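# Put the gutter ball into the roofed box

## Task

Get the ball out of the gutter it is resting in and into the box that belongs to the same arm. The box has a roof and one open side. Pouring the ball in is allowed. Conditions: the box may not be slid, raised, rotated or tipped beyond a small amount. The ball may not drop noticeably below table-top height while no robot is holding it. Nothing may be knocked or placed outside the work area. Remember that a gutter only holds the ball while its open end is higher than the rest; with the handle vertical, the ball rolls out. Arm bases in metres, with heading in degrees counter-clockwise from +x: arm1 x=-1.71 y=+0.22 z=+0.94 facing -15; arm2 x=+0.00 y=+0.13 z=+0.85 facing -89; arm3 x=+1.71 y=+0.39 z=+0.86 facing -166. At the end the grippers must release and the arms must pull away. The ball must stay in the box without any robot supporting it.

## Robot and tools

ROBOTS. There are three identical i2rt Big YAM arms: arm1, arm2 and arm3. Each has six revolute joints, a two-finger gripper and a wrist camera that sits on top of the hand, looking toward the fingertips. The hand can reach roughly 1.0 m from the joint1 axis. Each joint moves at its own speed, so the path between two postures can bulge outward. Fixed room cameras are cam_end_1, cam_end_2, cam_gap_1, cam_gap_2, cam_side and cam_top. The wrist cameras are arm1_cam_wrist, arm2_cam_wrist and arm3_cam_wrist.

FRAME. There is one shared scene frame, with its origin on the floor and +z pointing up. Arm bases and headings are given in the task; a heading of 0 degrees means facing +x. "hand" is the point halfway between the fingertips. The hand's z axis runs along the fingers, and the fingers open and close along its y axis.

JOINTS. Every command value is an absolute target in radians, or in metres for the gripper, never an offset. Ranges, with the tolerance that counts as reached:
- joint1_rad -2.879..2.879 (±0.045): yaws the whole arm about its base. Positive is counter-clockwise seen from above; 0 points the arm along the base heading.
- joint2_rad 0..3.141 (±0.14): shoulder. At 0 the upper arm lies roughly flat, pointing backward; increasing it lifts the arm and then brings it forward.
- joint3_rad 0..3.019 (±0.09): elbow. At 0 it is fully folded; larger values open it.
- joint4_rad -1.692..1.57 (±0.055): wrist pitch. Positive tilts the fingers up.
- joint5_rad -1.57..1.57 (±0.03): sideways wrist swing. Positive goes to the arm's right.
- joint6_rad -2.094..2.094 (±0.035): hand roll. Positive is clockwise when seen from behind the hand.
- gripper_m 0..0.093 (±0.003): the gap between the fingertips in metres. Each finger pad can squeeze with roughly 50–62 N.

TOOLS.
- execute_actions {actions, cameras}. "actions" holds zero or one action. An action is an object whose keys are robot names ("arm1", "arm2", "arm3"). Each robot's value is {"joints": {...}}, which maps any subset of joint1_rad..joint6_rad and gripper_m to absolute targets. Every arm named starts moving at the same moment, and each may finish at a different time. A joint or arm you leave out keeps its previous target and may still be pushing toward it. An empty list only reports state and images. "cameras" lists the camera names to return: null, omitted or ["all"] gives every camera, and [] gives none. An unknown key, an unknown camera or an out-of-range number rejects the whole call, and nothing moves. Example: {"arm2": {"joints": {"joint1_rad": 0.3, "gripper_m": 0.05}}}.
- wait {seconds: 0–10}. Nothing new is commanded. It returns state and images.
- zoom_image {camera, region:[x0,y0,x1,y1]}. The region is in pixels of that camera's most recent full image, with (0,0) at the top left. It may be at most 504×504.
- read_manual {section:"licences"}. Returns licence text only.
- finished_scene {scene: integer}. Ends the current scene for good and reports whether the goal was met. Call it only after the ball is settled in the box and every arm has let go and moved away.

RESULTS. Each result gives joint_positions and per-joint joint_status values for the last accepted action:
- off_target: the joint stopped short and may still be pushing.
- contact_stop: the joint dropped its target and now holds where it stopped.
- time_out: the joint could not finish. Its target is kept, or capped near its current position (at most 0.375, 0.375, 0.113, 0.225, 0.075, 0.3 rad for joints 1–6), and it keeps pushing. It appears in on_its_own and may move by itself if the obstruction clears.
- not_followed: a built-in self- and arm-collision check held back that arm's joint targets. The line "joint command not followed" appears, often with a "cause:" line; any gripper target in the same action is still executed. The withheld targets may be retried on later actions.
- limit_stop_at_motor_heat: see heat below; resend the target.
on_its_own lists joints you did not command; "held at" gives the target a joint holds, not where it actually is. A "pictures" line names the cameras in the order of the returned images. Joint torques are the raw drive output in joint order, without the gripper. They carry offsets, noise and friction effects, so treat them with care. If a result reports a stop, later movement or finish calls in that same reply are skipped.

CAMERAS. The calibration data (K, distortion, T_world_to_cam, pos_world) is approximate. Each camera can be off by a few degrees and millimetres. Wrist-camera poses are computed from joint readings and can be less accurate. Results list any cameras whose numbers changed.

CAUTIONS.
- The arms do not stop on contact and can press hard. To relieve a stuck joint, command its reported position. Very small target changes may produce no motion.
- Never squeeze two arms together: that fails the task and ends the run. Hard collisions between arms are also risky, and the collision check ignores fingers, gripper housings and wrist cameras, and may react too late. Nothing in the state reports arm-to-arm contact.
- Sustained loads heat the motors. A MOTOR HOT line appears from 85 °C. At 100 °C an OVER-TEMPERATURE FAULT makes that arm and its gripper go limp and fall until they cool. A joint holding weight slowly sags.
- Keep the gutter's open end raised while carrying the ball. Don't drop the ball, and don't bump, lift or rotate the box. Loose objects may occasionally get a small random push.
- The simulation keeps running between replies, and the robots hold the last command in the meantime. Arms are independent, so one arm being blocked does not stop the others.

Each tool is called after "Call:" by a JSON object that holds its "name" and its "arguments".

## Session

I'll start by looking at the scene.

Call:
{"name": "execute_actions", "arguments": {"actions": []}}

Scene clock: 0.00 s.
Joint torques (N m, as the arm reports them, + toward a larger angle): no reading
arm1.joint_positions: joint1_rad=+0.815 joint2_rad=+0.564 joint3_rad=+1.367 joint4_rad=-1.600 joint5_rad=-0.020 joint6_rad=+0.277 gripper_m=+0.094
arm1.joint_status: not commanded
arm1.hand: x=-1.5688 y=+0.3163 z=+1.4338 quat_wxyz=(-0.343, +0.131, -0.916, -0.161) (m; scene frame)
arm2.joint_positions: joint1_rad=+0.115 joint2_rad=+0.326 joint3_rad=+1.581 joint4_rad=-1.629 joint5_rad=+0.033 joint6_rad=-0.012 gripper_m=+0.095
arm2.joint_status: not commanded
arm2.hand: x=-0.0034 y=+0.1011 z=+1.4422 quat_wxyz=(-0.414, -0.548, -0.618, +0.383) (m; scene frame)
arm3.joint_positions: joint1_rad=+0.284 joint2_rad=+0.615 joint3_rad=+1.367 joint4_rad=-1.465 joint5_rad=-0.033 joint6_rad=-0.523 gripper_m=+0.095
arm3.joint_status: not commanded
arm3.hand: x=+1.5293 y=+0.2759 z=+1.3633 quat_wxyz=(-0.017, -0.784, -0.461, +0.415) (m; scene frame)
pictures: arm1_cam_wrist, arm2_cam_wrist, arm3_cam_wrist, cam_end_1, cam_end_2, cam_gap_1, cam_gap_2, cam_side, cam_top
Images, in order (width x height): arm1_cam_wrist 672x504, arm2_cam_wrist 672x504, arm3_cam_wrist 672x504, cam_end_1 672x504, cam_end_2 672x504, cam_gap_1 672x504, cam_gap_2 672x504, cam_side 672x504, cam_top 672x504.

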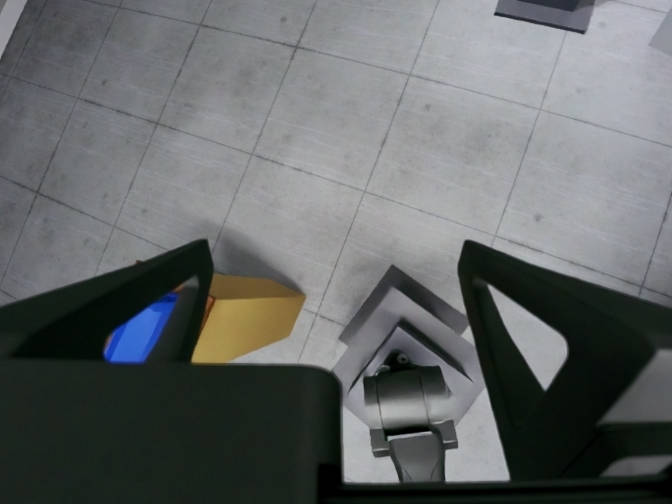

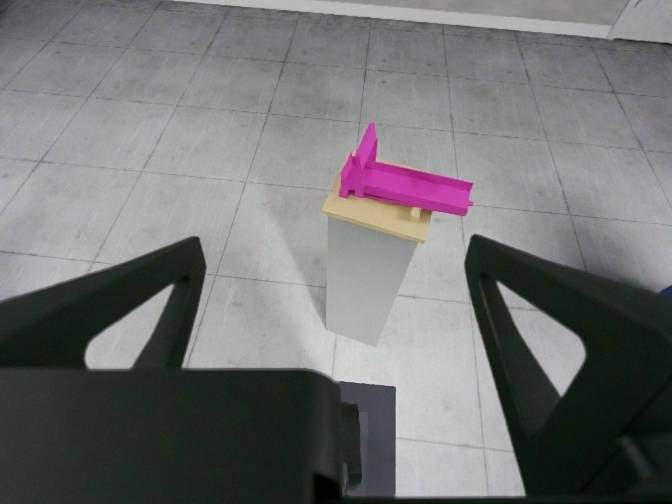

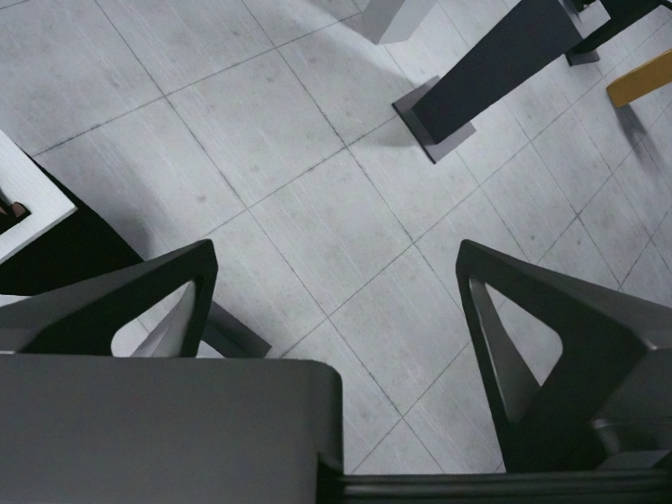

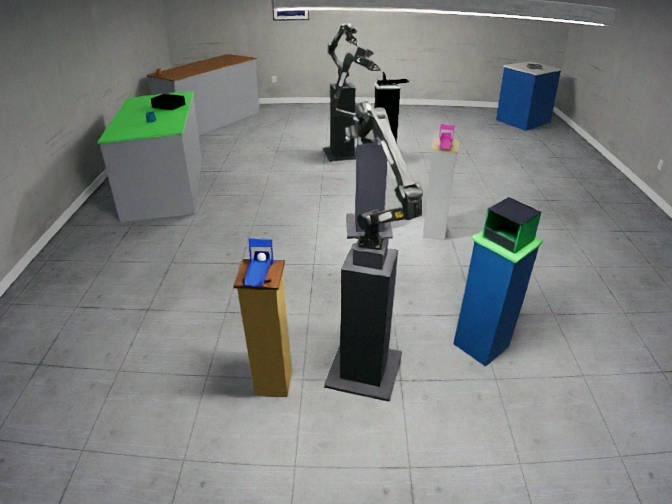

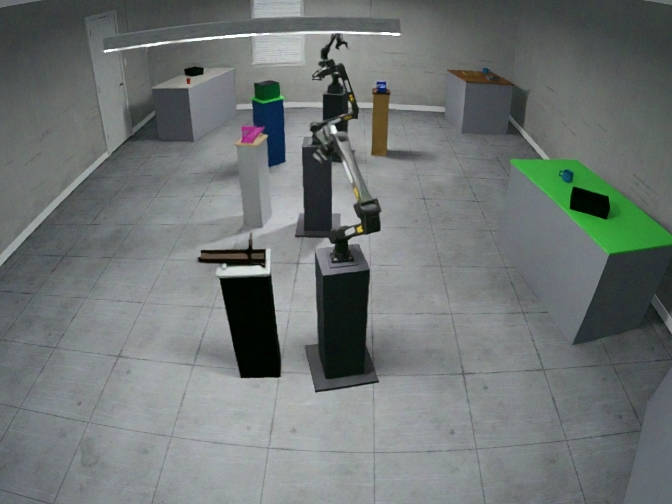

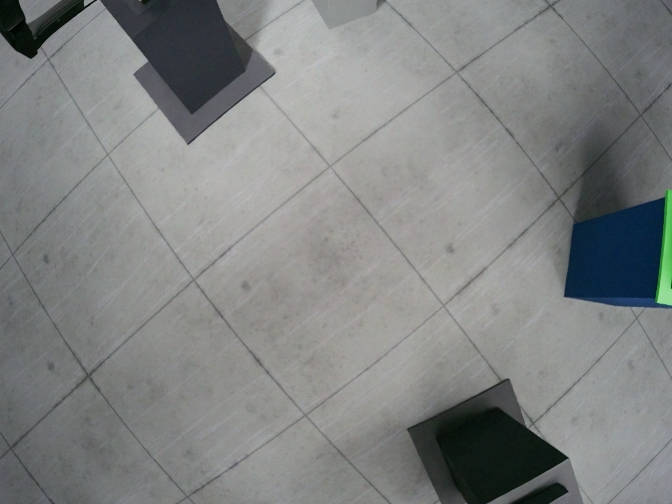

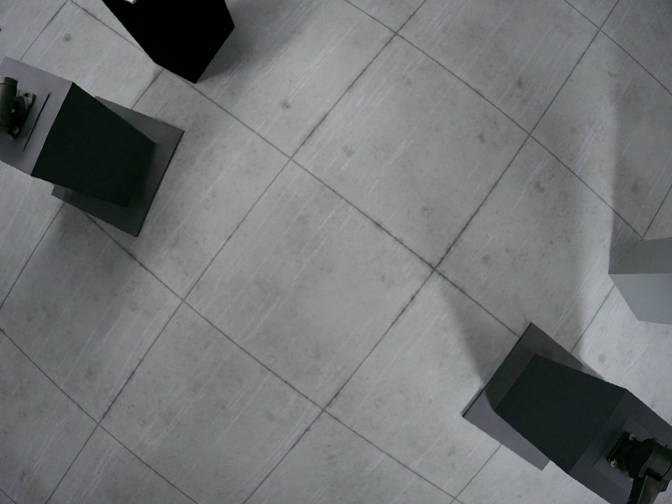

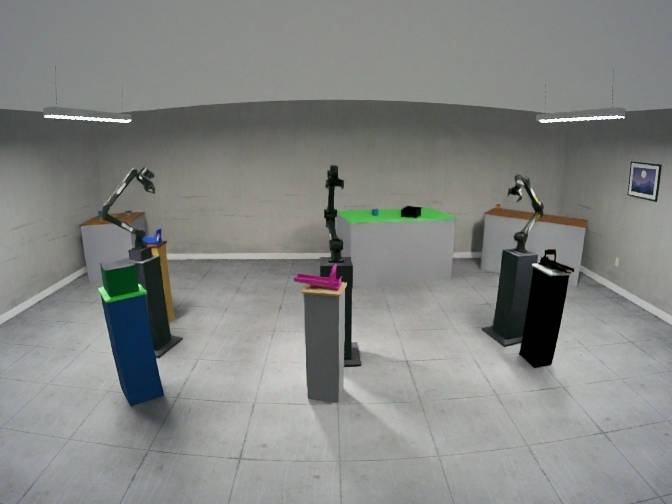

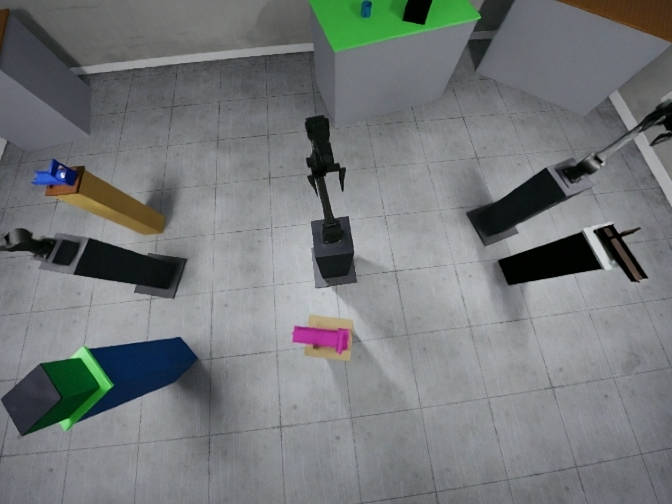

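Call:
{"name": "zoom_image", "arguments": {"camera": "cam_end_1", "region": [200, 210, 320, 300]}}

Call:
{"name": "zoom_image", "arguments": {"camera": "cam_end_1", "region": [450, 180, 570, 270]}}

Call:
{"name": "zoom_image", "arguments": {"camera": "arm2_cam_wrist", "region": [300, 100, 500, 250]}}

Call:
{"name": "zoom_image", "arguments": {"camera": "cam_top", "region": [0, 130, 200, 280]}}

Call:
{"name": "zoom_image", "arguments": {"camera": "cam_top", "region": [0, 310, 200, 460]}}

Call:
{"name": "zoom_image", "arguments": {"camera": "cam_side", "region": [70, 200, 230, 320]}}

Region (200, 210, 320, 300) of cam_end_1's 672x504 image, scaled by 4.200, with more detail than that image has; it fills the top 378 rows of this view, and the rest is white.

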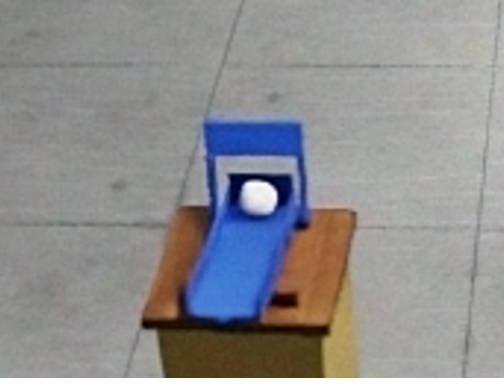

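Region (450, 180, 570, 270) of cam_end_1's 672x504 image, scaled by 4.200, with more detail than that image has; it fills the top 378 rows of this view, and the rest is white.

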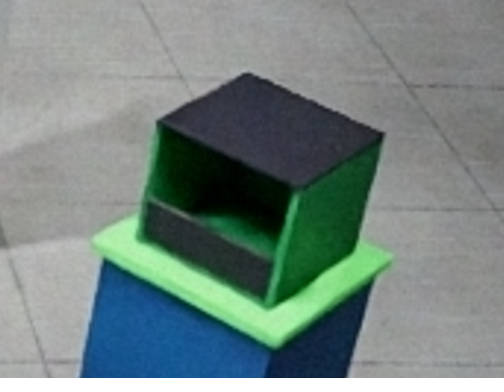

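Region (300, 100, 500, 250) of arm2_cam_wrist's 672x504 image, scaled by 2.520, with more detail than that image has; it fills the top 378 rows of this view, and the rest is white.

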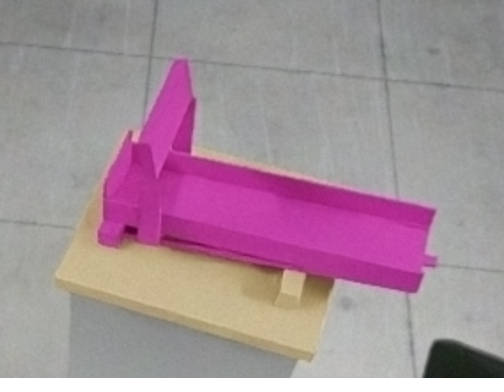

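Region (0, 130, 200, 280) of cam_top's 672x504 image, scaled by 2.520, with more detail than that image has; it fills the top 378 rows of this view, and the rest is white.

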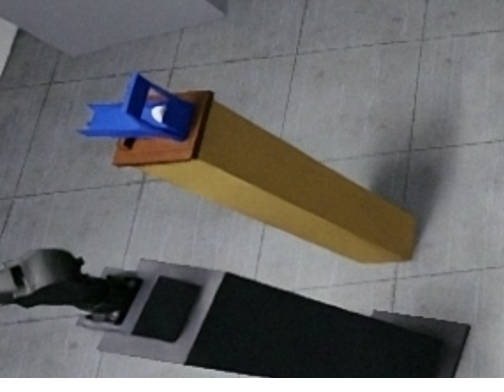

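Region (0, 310, 200, 460) of cam_top's 672x504 image, scaled by 2.520, with more detail than that image has; it fills the top 378 rows of this view, and the rest is white.

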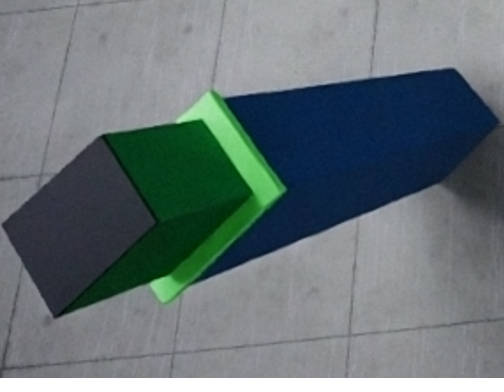

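Region (70, 200, 230, 320) of cam_side's 672x504 image, scaled by 3.150, with more detail than that image has; it fills the top 378 rows of this view, and the rest is white.

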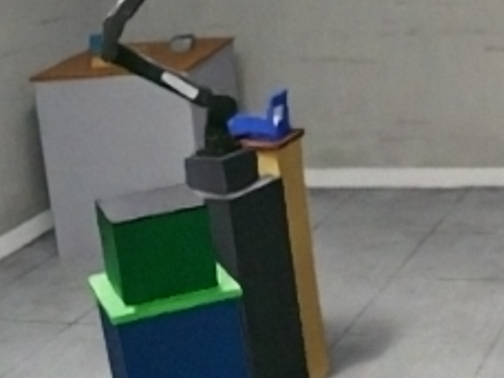

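Call:
{"name": "execute_actions", "arguments": {"actions": [{"arm1": {"joints": {"joint1_rad": 1.94, "joint2_rad": 1.15, "joint3_rad": 1.0, "joint4_rad": -0.81, "joint5_rad": 0.0, "joint6_rad": 0.0}}}], "cameras": ["arm1_cam_wrist", "cam_end_1", "cam_side", "cam_top"]}}

Scene clock: 66.90 s.
Joint torques (N m, as the arm reports them, + toward a larger angle): arm1=[ 0.47 -8.99 10.02  2.18  0.05 -0.03] | arm2=[ 0.58 10.68  4.45  2.5   0.05 -0.03] | arm3=[-0.64  2.08  9.79  1.96  0.06  0.12]
arm1.joint_positions: joint1_rad=+1.939 joint2_rad=+1.158 joint3_rad=+1.001 joint4_rad=-0.832 joint5_rad=+0.001 joint6_rad=+0.008 gripper_m=+0.094
arm1.joint_status: all done
arm1.hand: x=-1.7622 y=+0.6642 z=+1.1836 quat_wxyz=(-0.193, +0.710, -0.643, -0.213) (m; scene frame)
arm2.joint_positions: joint1_rad=+0.115 joint2_rad=+0.326 joint3_rad=+1.581 joint4_rad=-1.629 joint5_rad=+0.033 joint6_rad=-0.012 gripper_m=+0.095
arm2.joint_status: not commanded
arm2.hand: x=-0.0034 y=+0.1011 z=+1.4422 quat_wxyz=(-0.414, -0.548, -0.618, +0.383) (m; scene frame)
arm3.joint_positions: joint1_rad=+0.284 joint2_rad=+0.615 joint3_rad=+1.367 joint4_rad=-1.465 joint5_rad=-0.033 joint6_rad=-0.523 gripper_m=+0.095
arm3.joint_status: not commanded
arm3.hand: x=+1.5293 y=+0.2759 z=+1.3633 quat_wxyz=(-0.017, -0.784, -0.461, +0.415) (m; scene frame)
pictures: arm1_cam_wrist, cam_end_1, cam_side, cam_top
camera_calibration (this result's frames):
arm1_cam_wrist: T_world_to_cam=[[0.994438, 0.105321, 0.000618378, 1.68188], [0.105164, -0.993238, 0.0491729, 0.789794], [0.00579315, -0.0488344, -0.99879, 1.34767], [0, 0, 0, 1]] pos_world=[-1.76339, 0.673128, 1.30616]
Images, in order (width x height): arm1_cam_wrist 672x504, cam_end_1 672x504, cam_side 672x504, cam_top 672x504.

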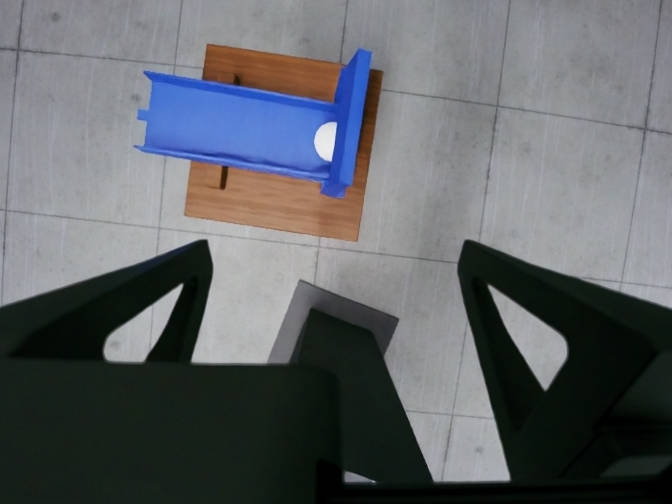

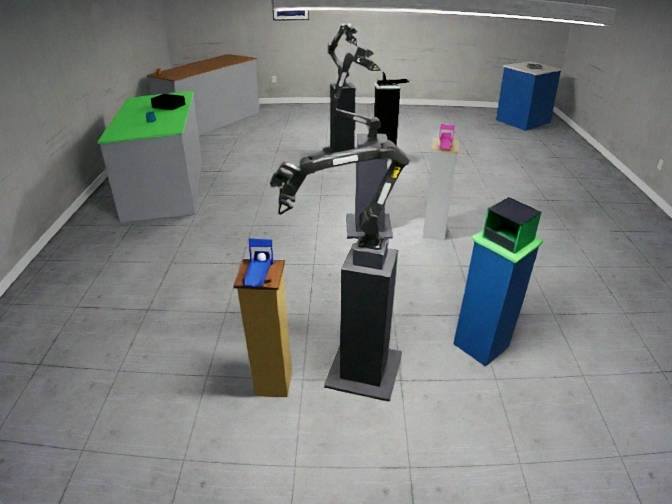

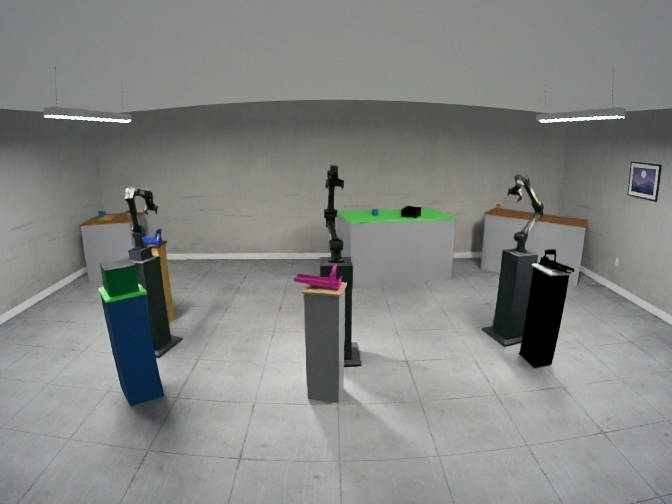

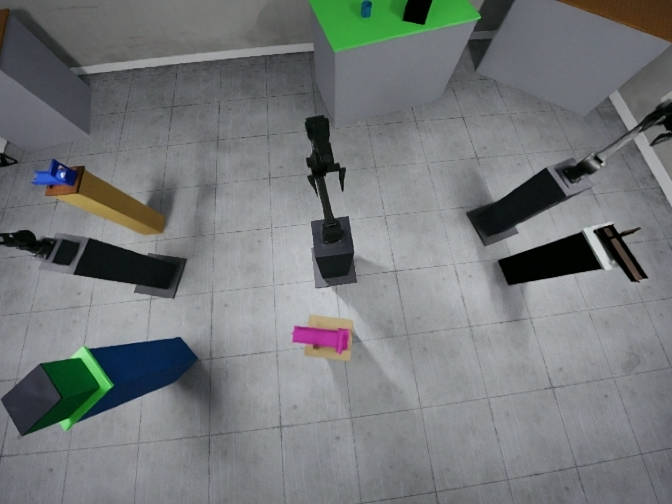

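Call:
{"name": "zoom_image", "arguments": {"camera": "arm1_cam_wrist", "region": [120, 30, 420, 255]}}

Region (120, 30, 420, 255) of arm1_cam_wrist's 672x504 image, scaled by 1.680, with more detail than that image has; it fills the top 378 rows of this view, and the rest is white.

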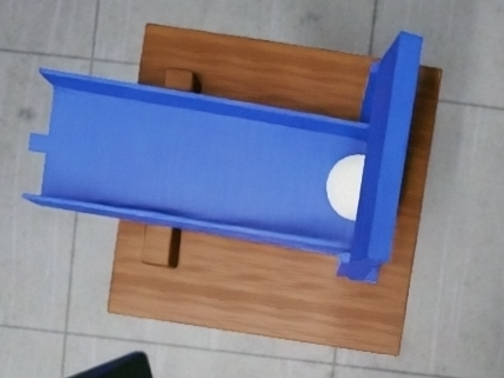

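Call:
{"name": "execute_actions", "arguments": {"actions": [{"arm1": {"joints": {"joint1_rad": 1.845, "joint2_rad": 1.887, "joint3_rad": 1.567, "joint4_rad": -1.24, "joint5_rad": -0.174, "joint6_rad": 0.066, "gripper_m": 0.093}}}], "cameras": ["arm1_cam_wrist", "cam_end_1", "cam_side"]}}

Scene clock: 177.97 s.
Joint torques (N m, as the arm reports them, + toward a larger angle): arm1=[  0.52 -17.48  12.65  -0.59  -0.13   0.12] | arm2=[ 0.3   9.91  4.36  2.61  0.07 -0.02] | arm3=[-0.45  2.02  9.83  2.1   0.06  0.13]
arm1.joint_positions: joint1_rad=+1.844 joint2_rad=+1.890 joint3_rad=+1.516 joint4_rad=-1.225 joint5_rad=-0.171 joint6_rad=+0.057 gripper_m=+0.093
arm1.joint_status: all done
arm1.hand: x=-1.7506 y=+0.7757 z=+1.0303 quat_wxyz=(+0.071, +0.688, -0.721, -0.047) (m; scene frame)
arm2.joint_positions: joint1_rad=+0.115 joint2_rad=+0.326 joint3_rad=+1.581 joint4_rad=-1.629 joint5_rad=+0.033 joint6_rad=-0.012 gripper_m=+0.095
arm2.joint_status: not commanded
arm2.hand: x=-0.0034 y=+0.1011 z=+1.4422 quat_wxyz=(-0.414, -0.548, -0.618, +0.383) (m; scene frame)
arm3.joint_positions: joint1_rad=+0.284 joint2_rad=+0.615 joint3_rad=+1.367 joint4_rad=-1.465 joint5_rad=-0.033 joint6_rad=-0.523 gripper_m=+0.095
arm3.joint_status: not commanded
arm3.hand: x=+1.5293 y=+0.2759 z=+1.3633 quat_wxyz=(-0.017, -0.784, -0.461, +0.415) (m; scene frame)
pictures: arm1_cam_wrist, cam_end_1, cam_side
camera_calibration (this result's frames):
arm1_cam_wrist: T_world_to_cam=[[0.984777, -0.0433436, -0.16833, 1.9312], [0.0696726, -0.788784, 0.610709, 0.107602], [-0.159247, -0.61314, -0.773757, 1.11687], [0, 0, 0, 1]] pos_world=[-1.73144, 0.85338, 1.12355]
Images, in order (width x height): arm1_cam_wrist 672x504, cam_end_1 672x504, cam_side 672x504.

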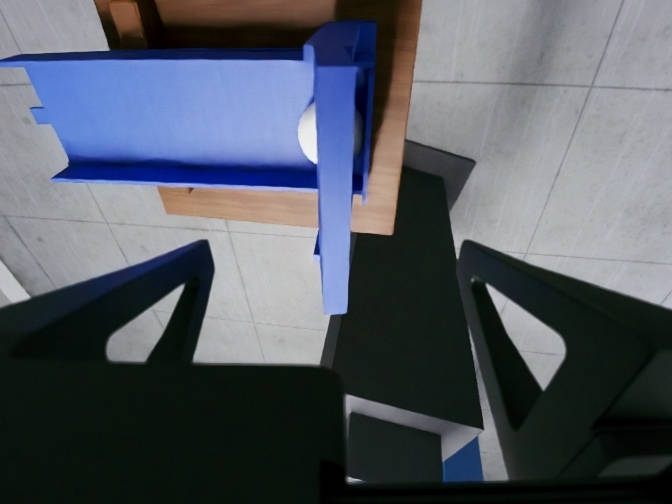

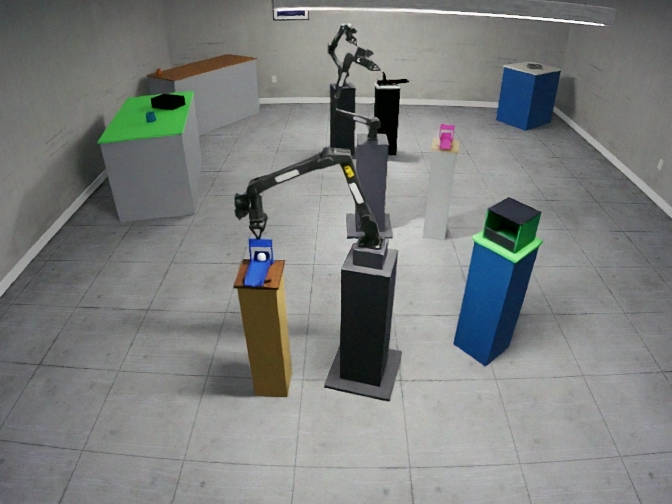

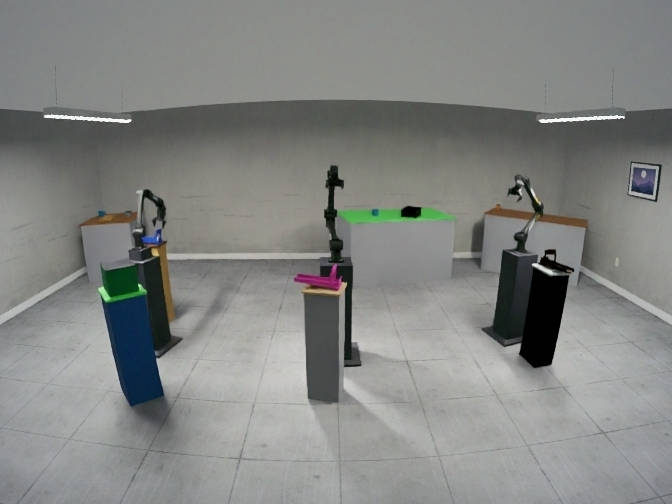

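Call:
{"name": "execute_actions", "arguments": {"actions": [{"arm1": {"joints": {"joint1_rad": 1.861, "joint2_rad": 1.934, "joint3_rad": 1.411, "joint4_rad": -1.033, "joint5_rad": -0.174, "joint6_rad": 0.08}}}], "cameras": ["arm1_cam_wrist", "cam_end_1", "cam_side"]}}

Scene clock: 198.20 s.
Joint torques (N m, as the arm reports them, + toward a larger angle): arm1=[  1.41 -15.94   7.26   0.95  -0.13   0.13] | arm2=[ 0.45 10.42  4.48  2.57  0.06 -0.04] | arm3=[-0.44  2.1   9.72  2.04  0.05  0.11]
arm1.joint_positions: joint1_rad=+1.850 joint2_rad=+1.919 joint3_rad=+1.422 joint4_rad=-1.049 joint5_rad=-0.171 joint6_rad=+0.071 gripper_m=+0.093
arm1.joint_status: all done
arm1.hand: x=-1.7539 y=+0.7781 z=+0.9824 quat_wxyz=(+0.053, +0.687, -0.722, -0.066) (m; scene frame)
arm2.joint_positions: joint1_rad=+0.115 joint2_rad=+0.326 joint3_rad=+1.581 joint4_rad=-1.629 joint5_rad=+0.033 joint6_rad=-0.012 gripper_m=+0.095
arm2.joint_status: not commanded
arm2.hand: x=-0.0034 y=+0.1011 z=+1.4422 quat_wxyz=(-0.414, -0.548, -0.618, +0.383) (m; scene frame)
arm3.joint_positions: joint1_rad=+0.284 joint2_rad=+0.615 joint3_rad=+1.367 joint4_rad=-1.465 joint5_rad=-0.033 joint6_rad=-0.523 gripper_m=+0.095
arm3.joint_status: not commanded
arm3.hand: x=+1.5293 y=+0.2759 z=+1.3633 quat_wxyz=(-0.017, -0.784, -0.461, +0.415) (m; scene frame)
pictures: arm1_cam_wrist, cam_end_1, cam_side
camera_calibration (this result's frames):
arm1_cam_wrist: T_world_to_cam=[[0.984342, -0.0418956, -0.171219, 1.92742], [0.0642608, -0.819205, 0.569888, 0.193275], [-0.164139, -0.571968, -0.803686, 1.06959], [0, 0, 0, 1]] pos_world=[-1.7341, 0.850851, 1.07948]
Images, in order (width x height): arm1_cam_wrist 672x504, cam_end_1 672x504, cam_side 672x504.

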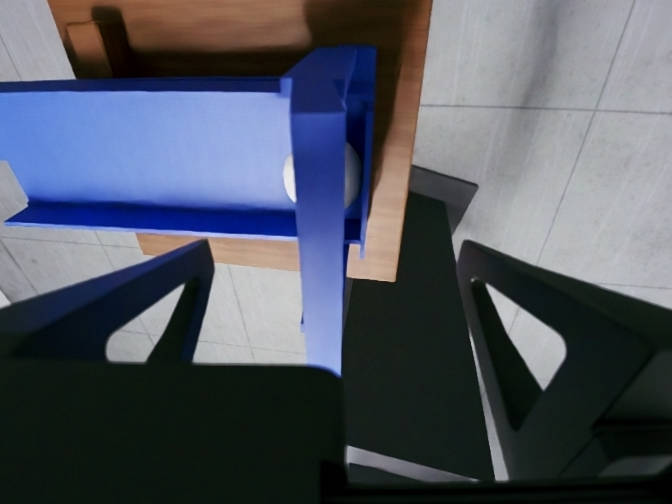

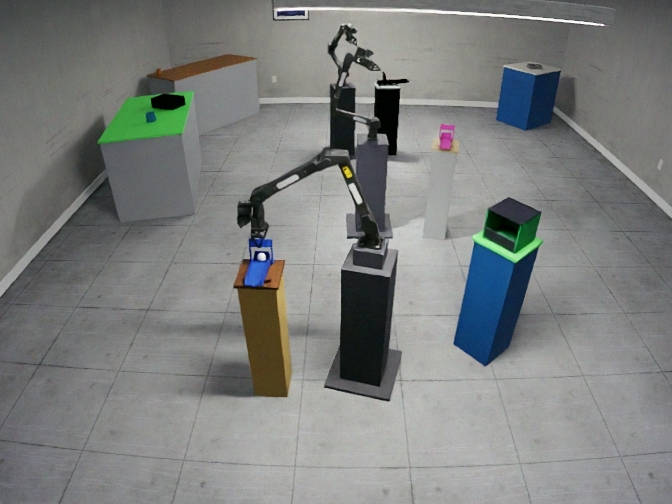

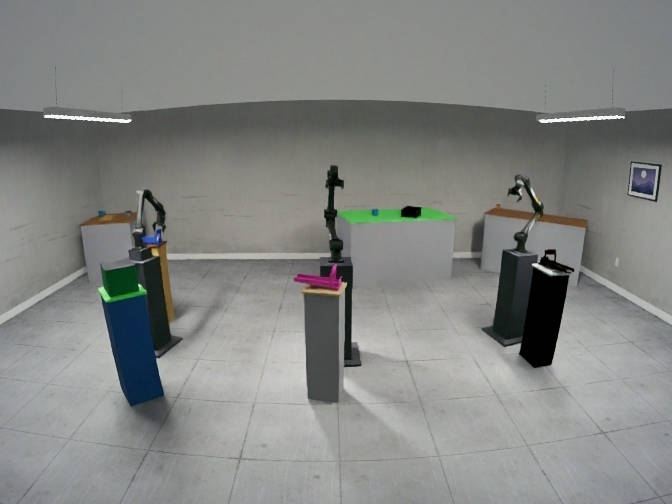

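Call:
{"name": "zoom_image", "arguments": {"camera": "cam_end_1", "region": [200, 190, 320, 300]}}

Region (200, 190, 320, 300) of cam_end_1's 672x504 image, scaled by 4.200, with more detail than that image has; it fills the top 462 rows of this view, and the rest is white.

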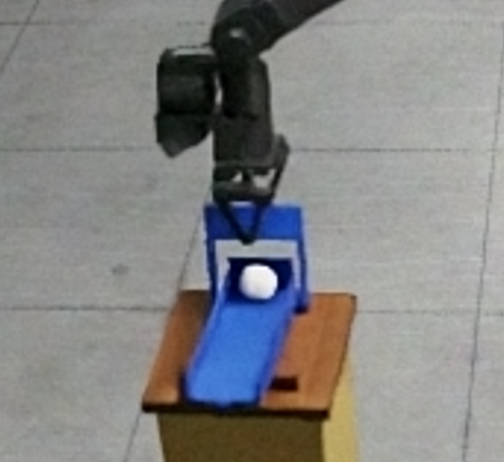

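Call:
{"name": "execute_actions", "arguments": {"actions": [{"arm1": {"joints": {"joint1_rad": 1.872, "joint2_rad": 1.95, "joint3_rad": 1.40, "joint4_rad": -1.017, "joint5_rad": -0.174, "joint6_rad": 0.08}}}], "cameras": ["arm1_cam_wrist", "cam_end_1"]}}

Scene clock: 206.53 s.
Joint torques (N m, as the arm reports them, + toward a larger angle): arm1=[  1.04 -14.99   6.85   0.96  -0.14   0.12] | arm2=[ 0.89 10.02  4.47  2.51  0.07 -0.02] | arm3=[-0.32  2.01  9.68  1.94  0.06  0.13]
arm1.joint_positions: joint1_rad=+1.863 joint2_rad=+1.920 joint3_rad=+1.417 joint4_rad=-1.034 joint5_rad=-0.171 joint6_rad=+0.071 gripper_m=+0.093
arm1.joint_status: all done
arm1.hand: x=-1.7611 y=+0.7790 z=+0.9799 quat_wxyz=(+0.051, +0.691, -0.717, -0.069) (m; scene frame)
arm2.joint_positions: joint1_rad=+0.115 joint2_rad=+0.326 joint3_rad=+1.581 joint4_rad=-1.629 joint5_rad=+0.033 joint6_rad=-0.012 gripper_m=+0.095
arm2.joint_status: not commanded
arm2.hand: x=-0.0034 y=+0.1011 z=+1.4422 quat_wxyz=(-0.414, -0.548, -0.618, +0.383) (m; scene frame)
arm3.joint_positions: joint1_rad=+0.284 joint2_rad=+0.615 joint3_rad=+1.367 joint4_rad=-1.465 joint5_rad=-0.033 joint6_rad=-0.523 gripper_m=+0.095
arm3.joint_status: not commanded
arm3.hand: x=+1.5293 y=+0.2759 z=+1.3633 quat_wxyz=(-0.017, -0.784, -0.461, +0.415) (m; scene frame)
pictures: arm1_cam_wrist, cam_end_1
camera_calibration (this result's frames):
arm1_cam_wrist: T_world_to_cam=[[0.984747, -0.0279826, -0.171725, 1.92451], [0.074743, -0.823237, 0.562757, 0.224472], [-0.157117, -0.567008, -0.808589, 1.08013], [0, 0, 0, 1]] pos_world=[-1.74223, 0.851088, 1.07754]
Images, in order (width x height): arm1_cam_wrist 672x504, cam_end_1 672x504.

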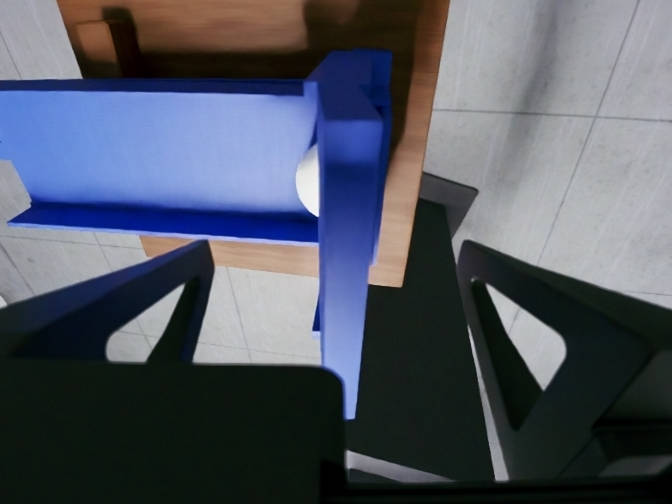

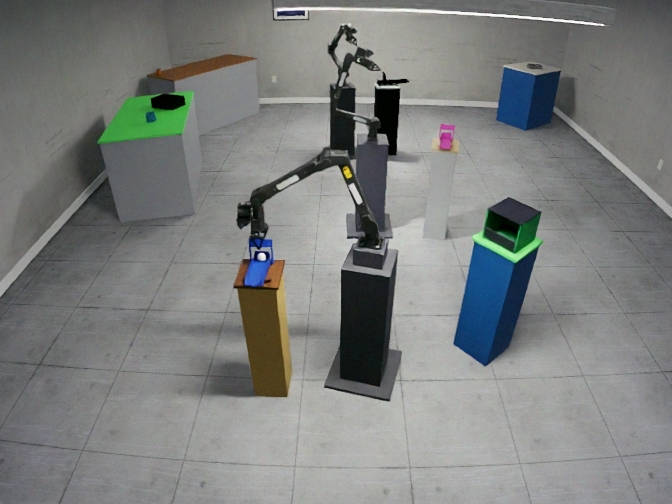

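Call:
{"name": "execute_actions", "arguments": {"actions": [{"arm1": {"joints": {"joint1_rad": 1.863, "joint2_rad": 1.92, "joint3_rad": 1.369, "joint4_rad": -0.983}}}], "cameras": ["arm1_cam_wrist", "cam_end_1"]}}

Scene clock: 214.73 s.
Joint torques (N m, as the arm reports them, + toward a larger angle): arm1=[  0.51 -17.08   7.     0.96  -0.13   0.12] | arm2=[ 0.38 10.    4.41  2.53  0.04 -0.05] | arm3=[-0.59  1.87  9.8   2.    0.04  0.13]
arm1.joint_positions: joint1_rad=+1.863 joint2_rad=+1.920 joint3_rad=+1.382 joint4_rad=-1.000 joint5_rad=-0.171 joint6_rad=+0.071 gripper_m=+0.093
arm1.joint_status: all done
arm1.hand: x=-1.7609 y=+0.7723 z=+0.9685 quat_wxyz=(+0.051, +0.691, -0.717, -0.069) (m; scene frame)
arm2.joint_positions: joint1_rad=+0.115 joint2_rad=+0.326 joint3_rad=+1.581 joint4_rad=-1.629 joint5_rad=+0.033 joint6_rad=-0.012 gripper_m=+0.095
arm2.joint_status: not commanded
arm2.hand: x=-0.0034 y=+0.1011 z=+1.4422 quat_wxyz=(-0.414, -0.548, -0.618, +0.383) (m; scene frame)
arm3.joint_positions: joint1_rad=+0.284 joint2_rad=+0.615 joint3_rad=+1.367 joint4_rad=-1.465 joint5_rad=-0.033 joint6_rad=-0.523 gripper_m=+0.095
arm3.joint_status: not commanded
arm3.hand: x=+1.5293 y=+0.2759 z=+1.3633 quat_wxyz=(-0.017, -0.784, -0.461, +0.415) (m; scene frame)
pictures: arm1_cam_wrist, cam_end_1
camera_calibration (this result's frames):
arm1_cam_wrist: T_world_to_cam=[[0.984751, -0.0281159, -0.17168, 1.9222], [0.0747278, -0.822807, 0.563386, 0.224386], [-0.1571, -0.567625, -0.80816, 1.06725], [0, 0, 0, 1]] pos_world=[-1.74199, 0.84447, 1.0661]
Images, in order (width x height): arm1_cam_wrist 672x504, cam_end_1 672x504.

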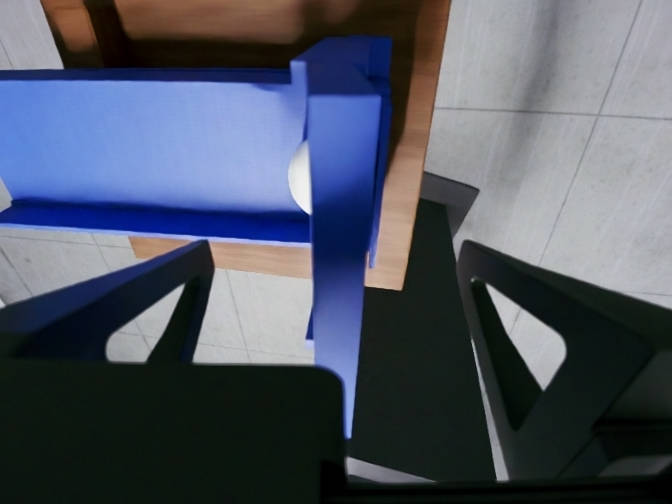

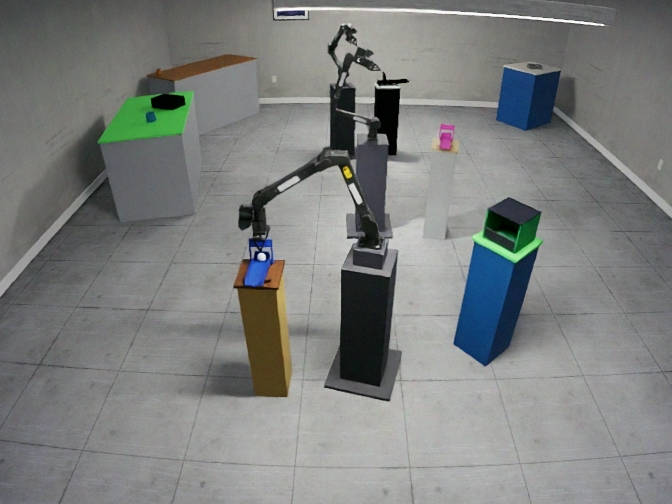

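Now close the gripper on the handle plate.

Call:
{"name": "execute_actions", "arguments": {"actions": [{"arm1": {"joints": {"gripper_m": 0.0}}}], "cameras": ["arm1_cam_wrist", "cam_end_1"]}}

Scene clock: 218.10 s.
Joint torques (N m, as the arm reports them, + toward a larger angle): arm1=[  0.9  -16.74   6.97   0.95   0.26   0.08] | arm2=[ 0.96 10.29  4.42  2.46  0.08 -0.07] | arm3=[-0.75  2.14  9.84  2.08  0.04  0.1 ]
arm1.joint_positions: joint1_rad=+1.863 joint2_rad=+1.912 joint3_rad=+1.382 joint4_rad=-0.999 joint5_rad=-0.182 joint6_rad=+0.075 gripper_m=+0.011
arm1.joint_status: gripper_m off_target (ended at +0.011, target +0.000)
arm1.hand: x=-1.7626 y=+0.7731 z=+0.9731 quat_wxyz=(+0.052, +0.690, -0.718, -0.075) (m; scene frame)
arm2.joint_positions: joint1_rad=+0.115 joint2_rad=+0.326 joint3_rad=+1.581 joint4_rad=-1.629 joint5_rad=+0.033 joint6_rad=-0.012 gripper_m=+0.095
arm2.joint_status: not commanded
arm2.hand: x=-0.0034 y=+0.1011 z=+1.4422 quat_wxyz=(-0.414, -0.548, -0.618, +0.383) (m; scene frame)
arm3.joint_positions: joint1_rad=+0.284 joint2_rad=+0.615 joint3_rad=+1.367 joint4_rad=-1.465 joint5_rad=-0.033 joint6_rad=-0.523 gripper_m=+0.095
arm3.joint_status: not commanded
arm3.hand: x=+1.5293 y=+0.2759 z=+1.3633 quat_wxyz=(-0.017, -0.784, -0.461, +0.415) (m; scene frame)
pictures: arm1_cam_wrist, cam_end_1
camera_calibration (this result's frames):
arm1_cam_wrist: T_world_to_cam=[[0.982763, -0.0300164, -0.182415, 1.93319], [0.0779566, -0.827421, 0.556145, 0.238891], [-0.167627, -0.560779, -0.810819, 1.04992], [0, 0, 0, 1]] pos_world=[-1.74249, 0.844464, 1.07108]
Images, in order (width x height): arm1_cam_wrist 672x504, cam_end_1 672x504.

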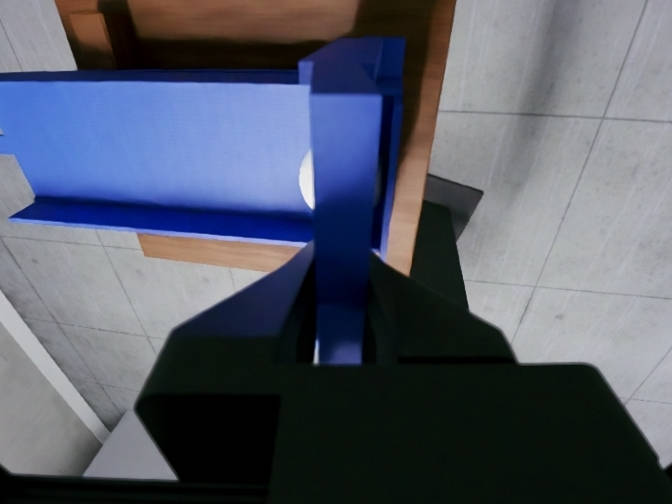

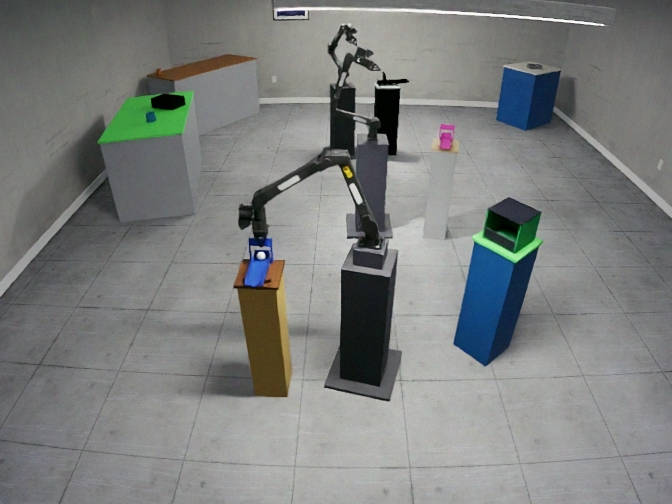

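Call:
{"name": "execute_actions", "arguments": {"actions": [{"arm1": {"joints": {"joint1_rad": 1.863, "joint2_rad": 1.556, "joint3_rad": 1.263, "joint4_rad": -1.278, "joint5_rad": -0.6, "joint6_rad": 0.075, "gripper_m": 0.0}}}], "cameras": ["arm1_cam_wrist", "cam_end_1", "cam_side"]}}

Scene clock: 267.30 s.
Joint torques (N m, as the arm reports them, + toward a larger angle): arm1=[  0.65 -12.3    9.81  -0.49  -0.56  -0.01] | arm2=[ 0.84 10.5   4.46  2.56  0.05 -0.03] | arm3=[-0.78  1.74  9.76  2.01  0.06  0.11]
arm1.joint_positions: joint1_rad=+1.863 joint2_rad=+1.551 joint3_rad=+1.251 joint4_rad=-1.263 joint5_rad=-0.593 joint6_rad=+0.076 gripper_m=+0.011
arm1.joint_status: gripper_m off_target (ended at +0.011, target +0.000); the others done
arm1.hand: x=-1.8245 y=+0.6677 z=+1.1255 quat_wxyz=(+0.213, +0.662, -0.691, -0.198) (m; scene frame)
arm2.joint_positions: joint1_rad=+0.115 joint2_rad=+0.326 joint3_rad=+1.581 joint4_rad=-1.629 joint5_rad=+0.033 joint6_rad=-0.012 gripper_m=+0.095
arm2.joint_status: not commanded
arm2.hand: x=-0.0034 y=+0.1011 z=+1.4422 quat_wxyz=(-0.414, -0.548, -0.618, +0.383) (m; scene frame)
arm3.joint_positions: joint1_rad=+0.284 joint2_rad=+0.615 joint3_rad=+1.367 joint4_rad=-1.465 joint5_rad=-0.033 joint6_rad=-0.523 gripper_m=+0.095
arm3.joint_status: not commanded
arm3.hand: x=+1.5293 y=+0.2759 z=+1.3633 quat_wxyz=(-0.017, -0.784, -0.461, +0.415) (m; scene frame)
pictures: arm1_cam_wrist, cam_end_1, cam_side
camera_calibration (this result's frames):
arm1_cam_wrist: T_world_to_cam=[[0.829221, -0.0387303, -0.557577, 2.16655], [0.307913, -0.800906, 0.513556, 0.521616], [-0.466457, -0.597536, -0.652203, 0.404783], [0, 0, 0, 1]] pos_world=[-1.76835, 0.743549, 1.20414]
Images, in order (width x height): arm1_cam_wrist 672x504, cam_end_1 672x504, cam_side 672x504.

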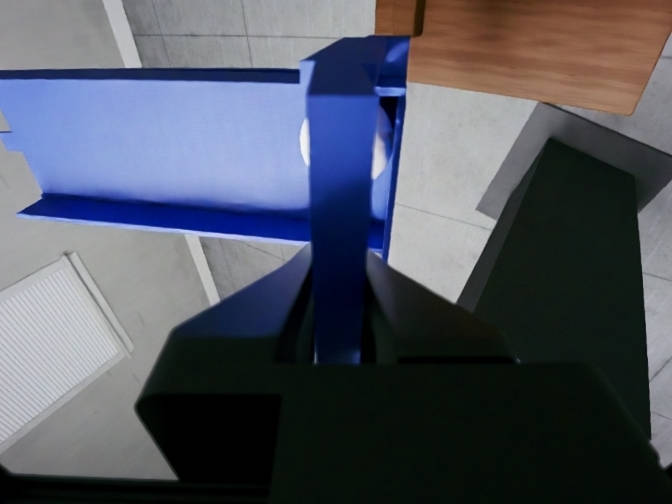

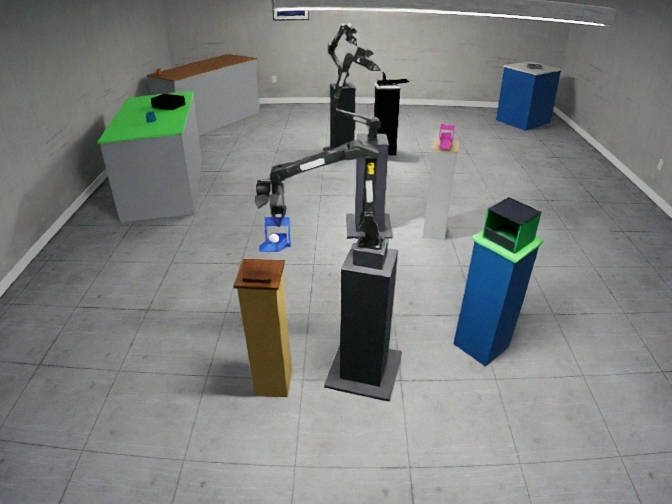

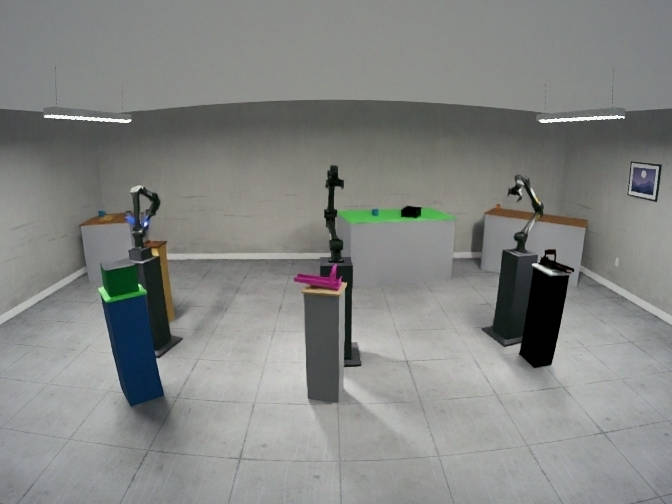

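Call:
{"name": "execute_actions", "arguments": {"actions": [{"arm1": {"joints": {"joint1_rad": -1.33, "gripper_m": 0.0}}}], "cameras": ["arm1_cam_wrist", "cam_end_1", "cam_side", "cam_top"]}}

Scene clock: 313.63 s.
Joint torques (N m, as the arm reports them, + toward a larger angle): arm1=[  1.14 -12.7    9.8   -0.5   -0.63  -0.01] | arm2=[ 0.78 10.39  4.53  2.55  0.07 -0.04] | arm3=[-0.39  2.15  9.91  1.97  0.08  0.12]
arm1.joint_positions: joint1_rad=-1.336 joint2_rad=+1.554 joint3_rad=+1.251 joint4_rad=-1.263 joint5_rad=-0.591 joint6_rad=+0.076 gripper_m=+0.011
arm1.joint_status: gripper_m off_target (ended at +0.011, target +0.000); the others done
arm1.hand: x=-1.6322 y=-0.2294 z=+1.1232 quat_wxyz=(-0.203, -0.710, -0.641, -0.211) (m; scene frame)
arm2.joint_positions: joint1_rad=+0.115 joint2_rad=+0.326 joint3_rad=+1.581 joint4_rad=-1.629 joint5_rad=+0.033 joint6_rad=-0.012 gripper_m=+0.095
arm2.joint_status: not commanded
arm2.hand: x=-0.0034 y=+0.1011 z=+1.4422 quat_wxyz=(-0.414, -0.548, -0.618, +0.383) (m; scene frame)
arm3.joint_positions: joint1_rad=+0.284 joint2_rad=+0.615 joint3_rad=+1.367 joint4_rad=-1.465 joint5_rad=-0.033 joint6_rad=-0.523 gripper_m=+0.095
arm3.joint_status: not commanded
arm3.hand: x=+1.5293 y=+0.2759 z=+1.3633 quat_wxyz=(-0.017, -0.784, -0.461, +0.415) (m; scene frame)
pictures: arm1_cam_wrist, cam_end_1, cam_side, cam_top
camera_calibration (this result's frames):
arm1_cam_wrist: T_world_to_cam=[[-0.822934, 0.0893673, -0.561064, -0.692284], [-0.264224, 0.814051, 0.517211, -0.82247], [0.502956, 0.573877, -0.646297, 1.80131], [0, 0, 0, 1]] pos_world=[-1.693, -0.302332, 1.20116]
Images, in order (width x height): arm1_cam_wrist 672x504, cam_end_1 672x504, cam_side 672x504, cam_top 672x504.

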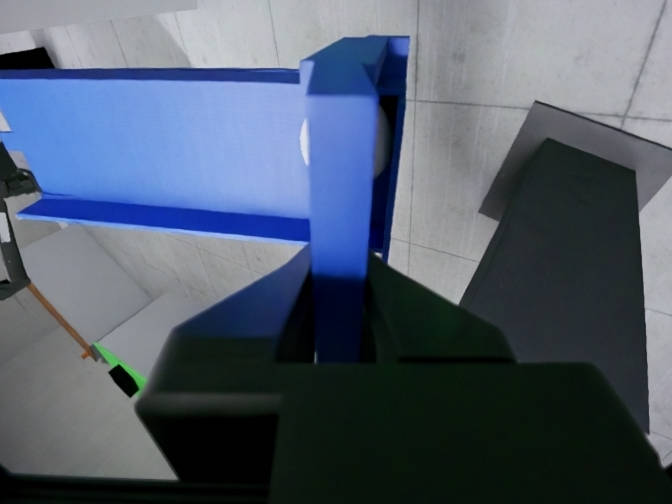

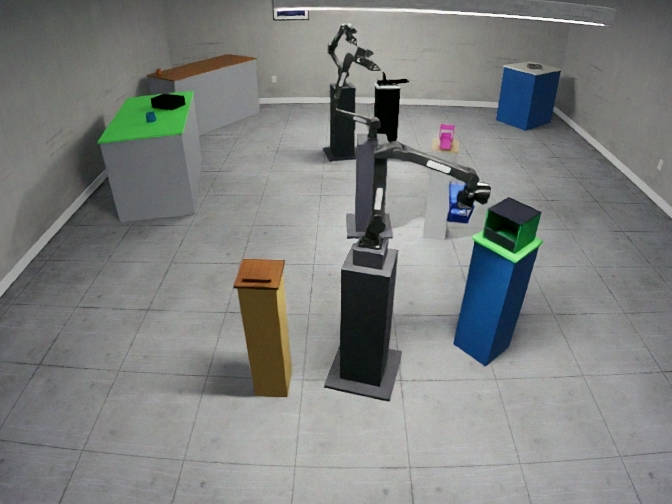

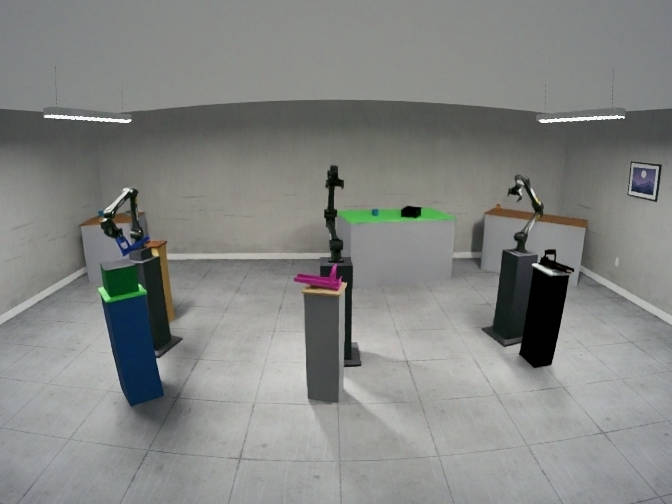

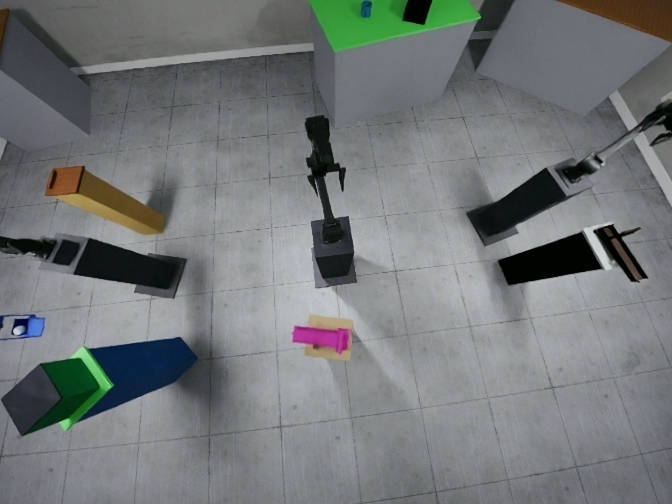

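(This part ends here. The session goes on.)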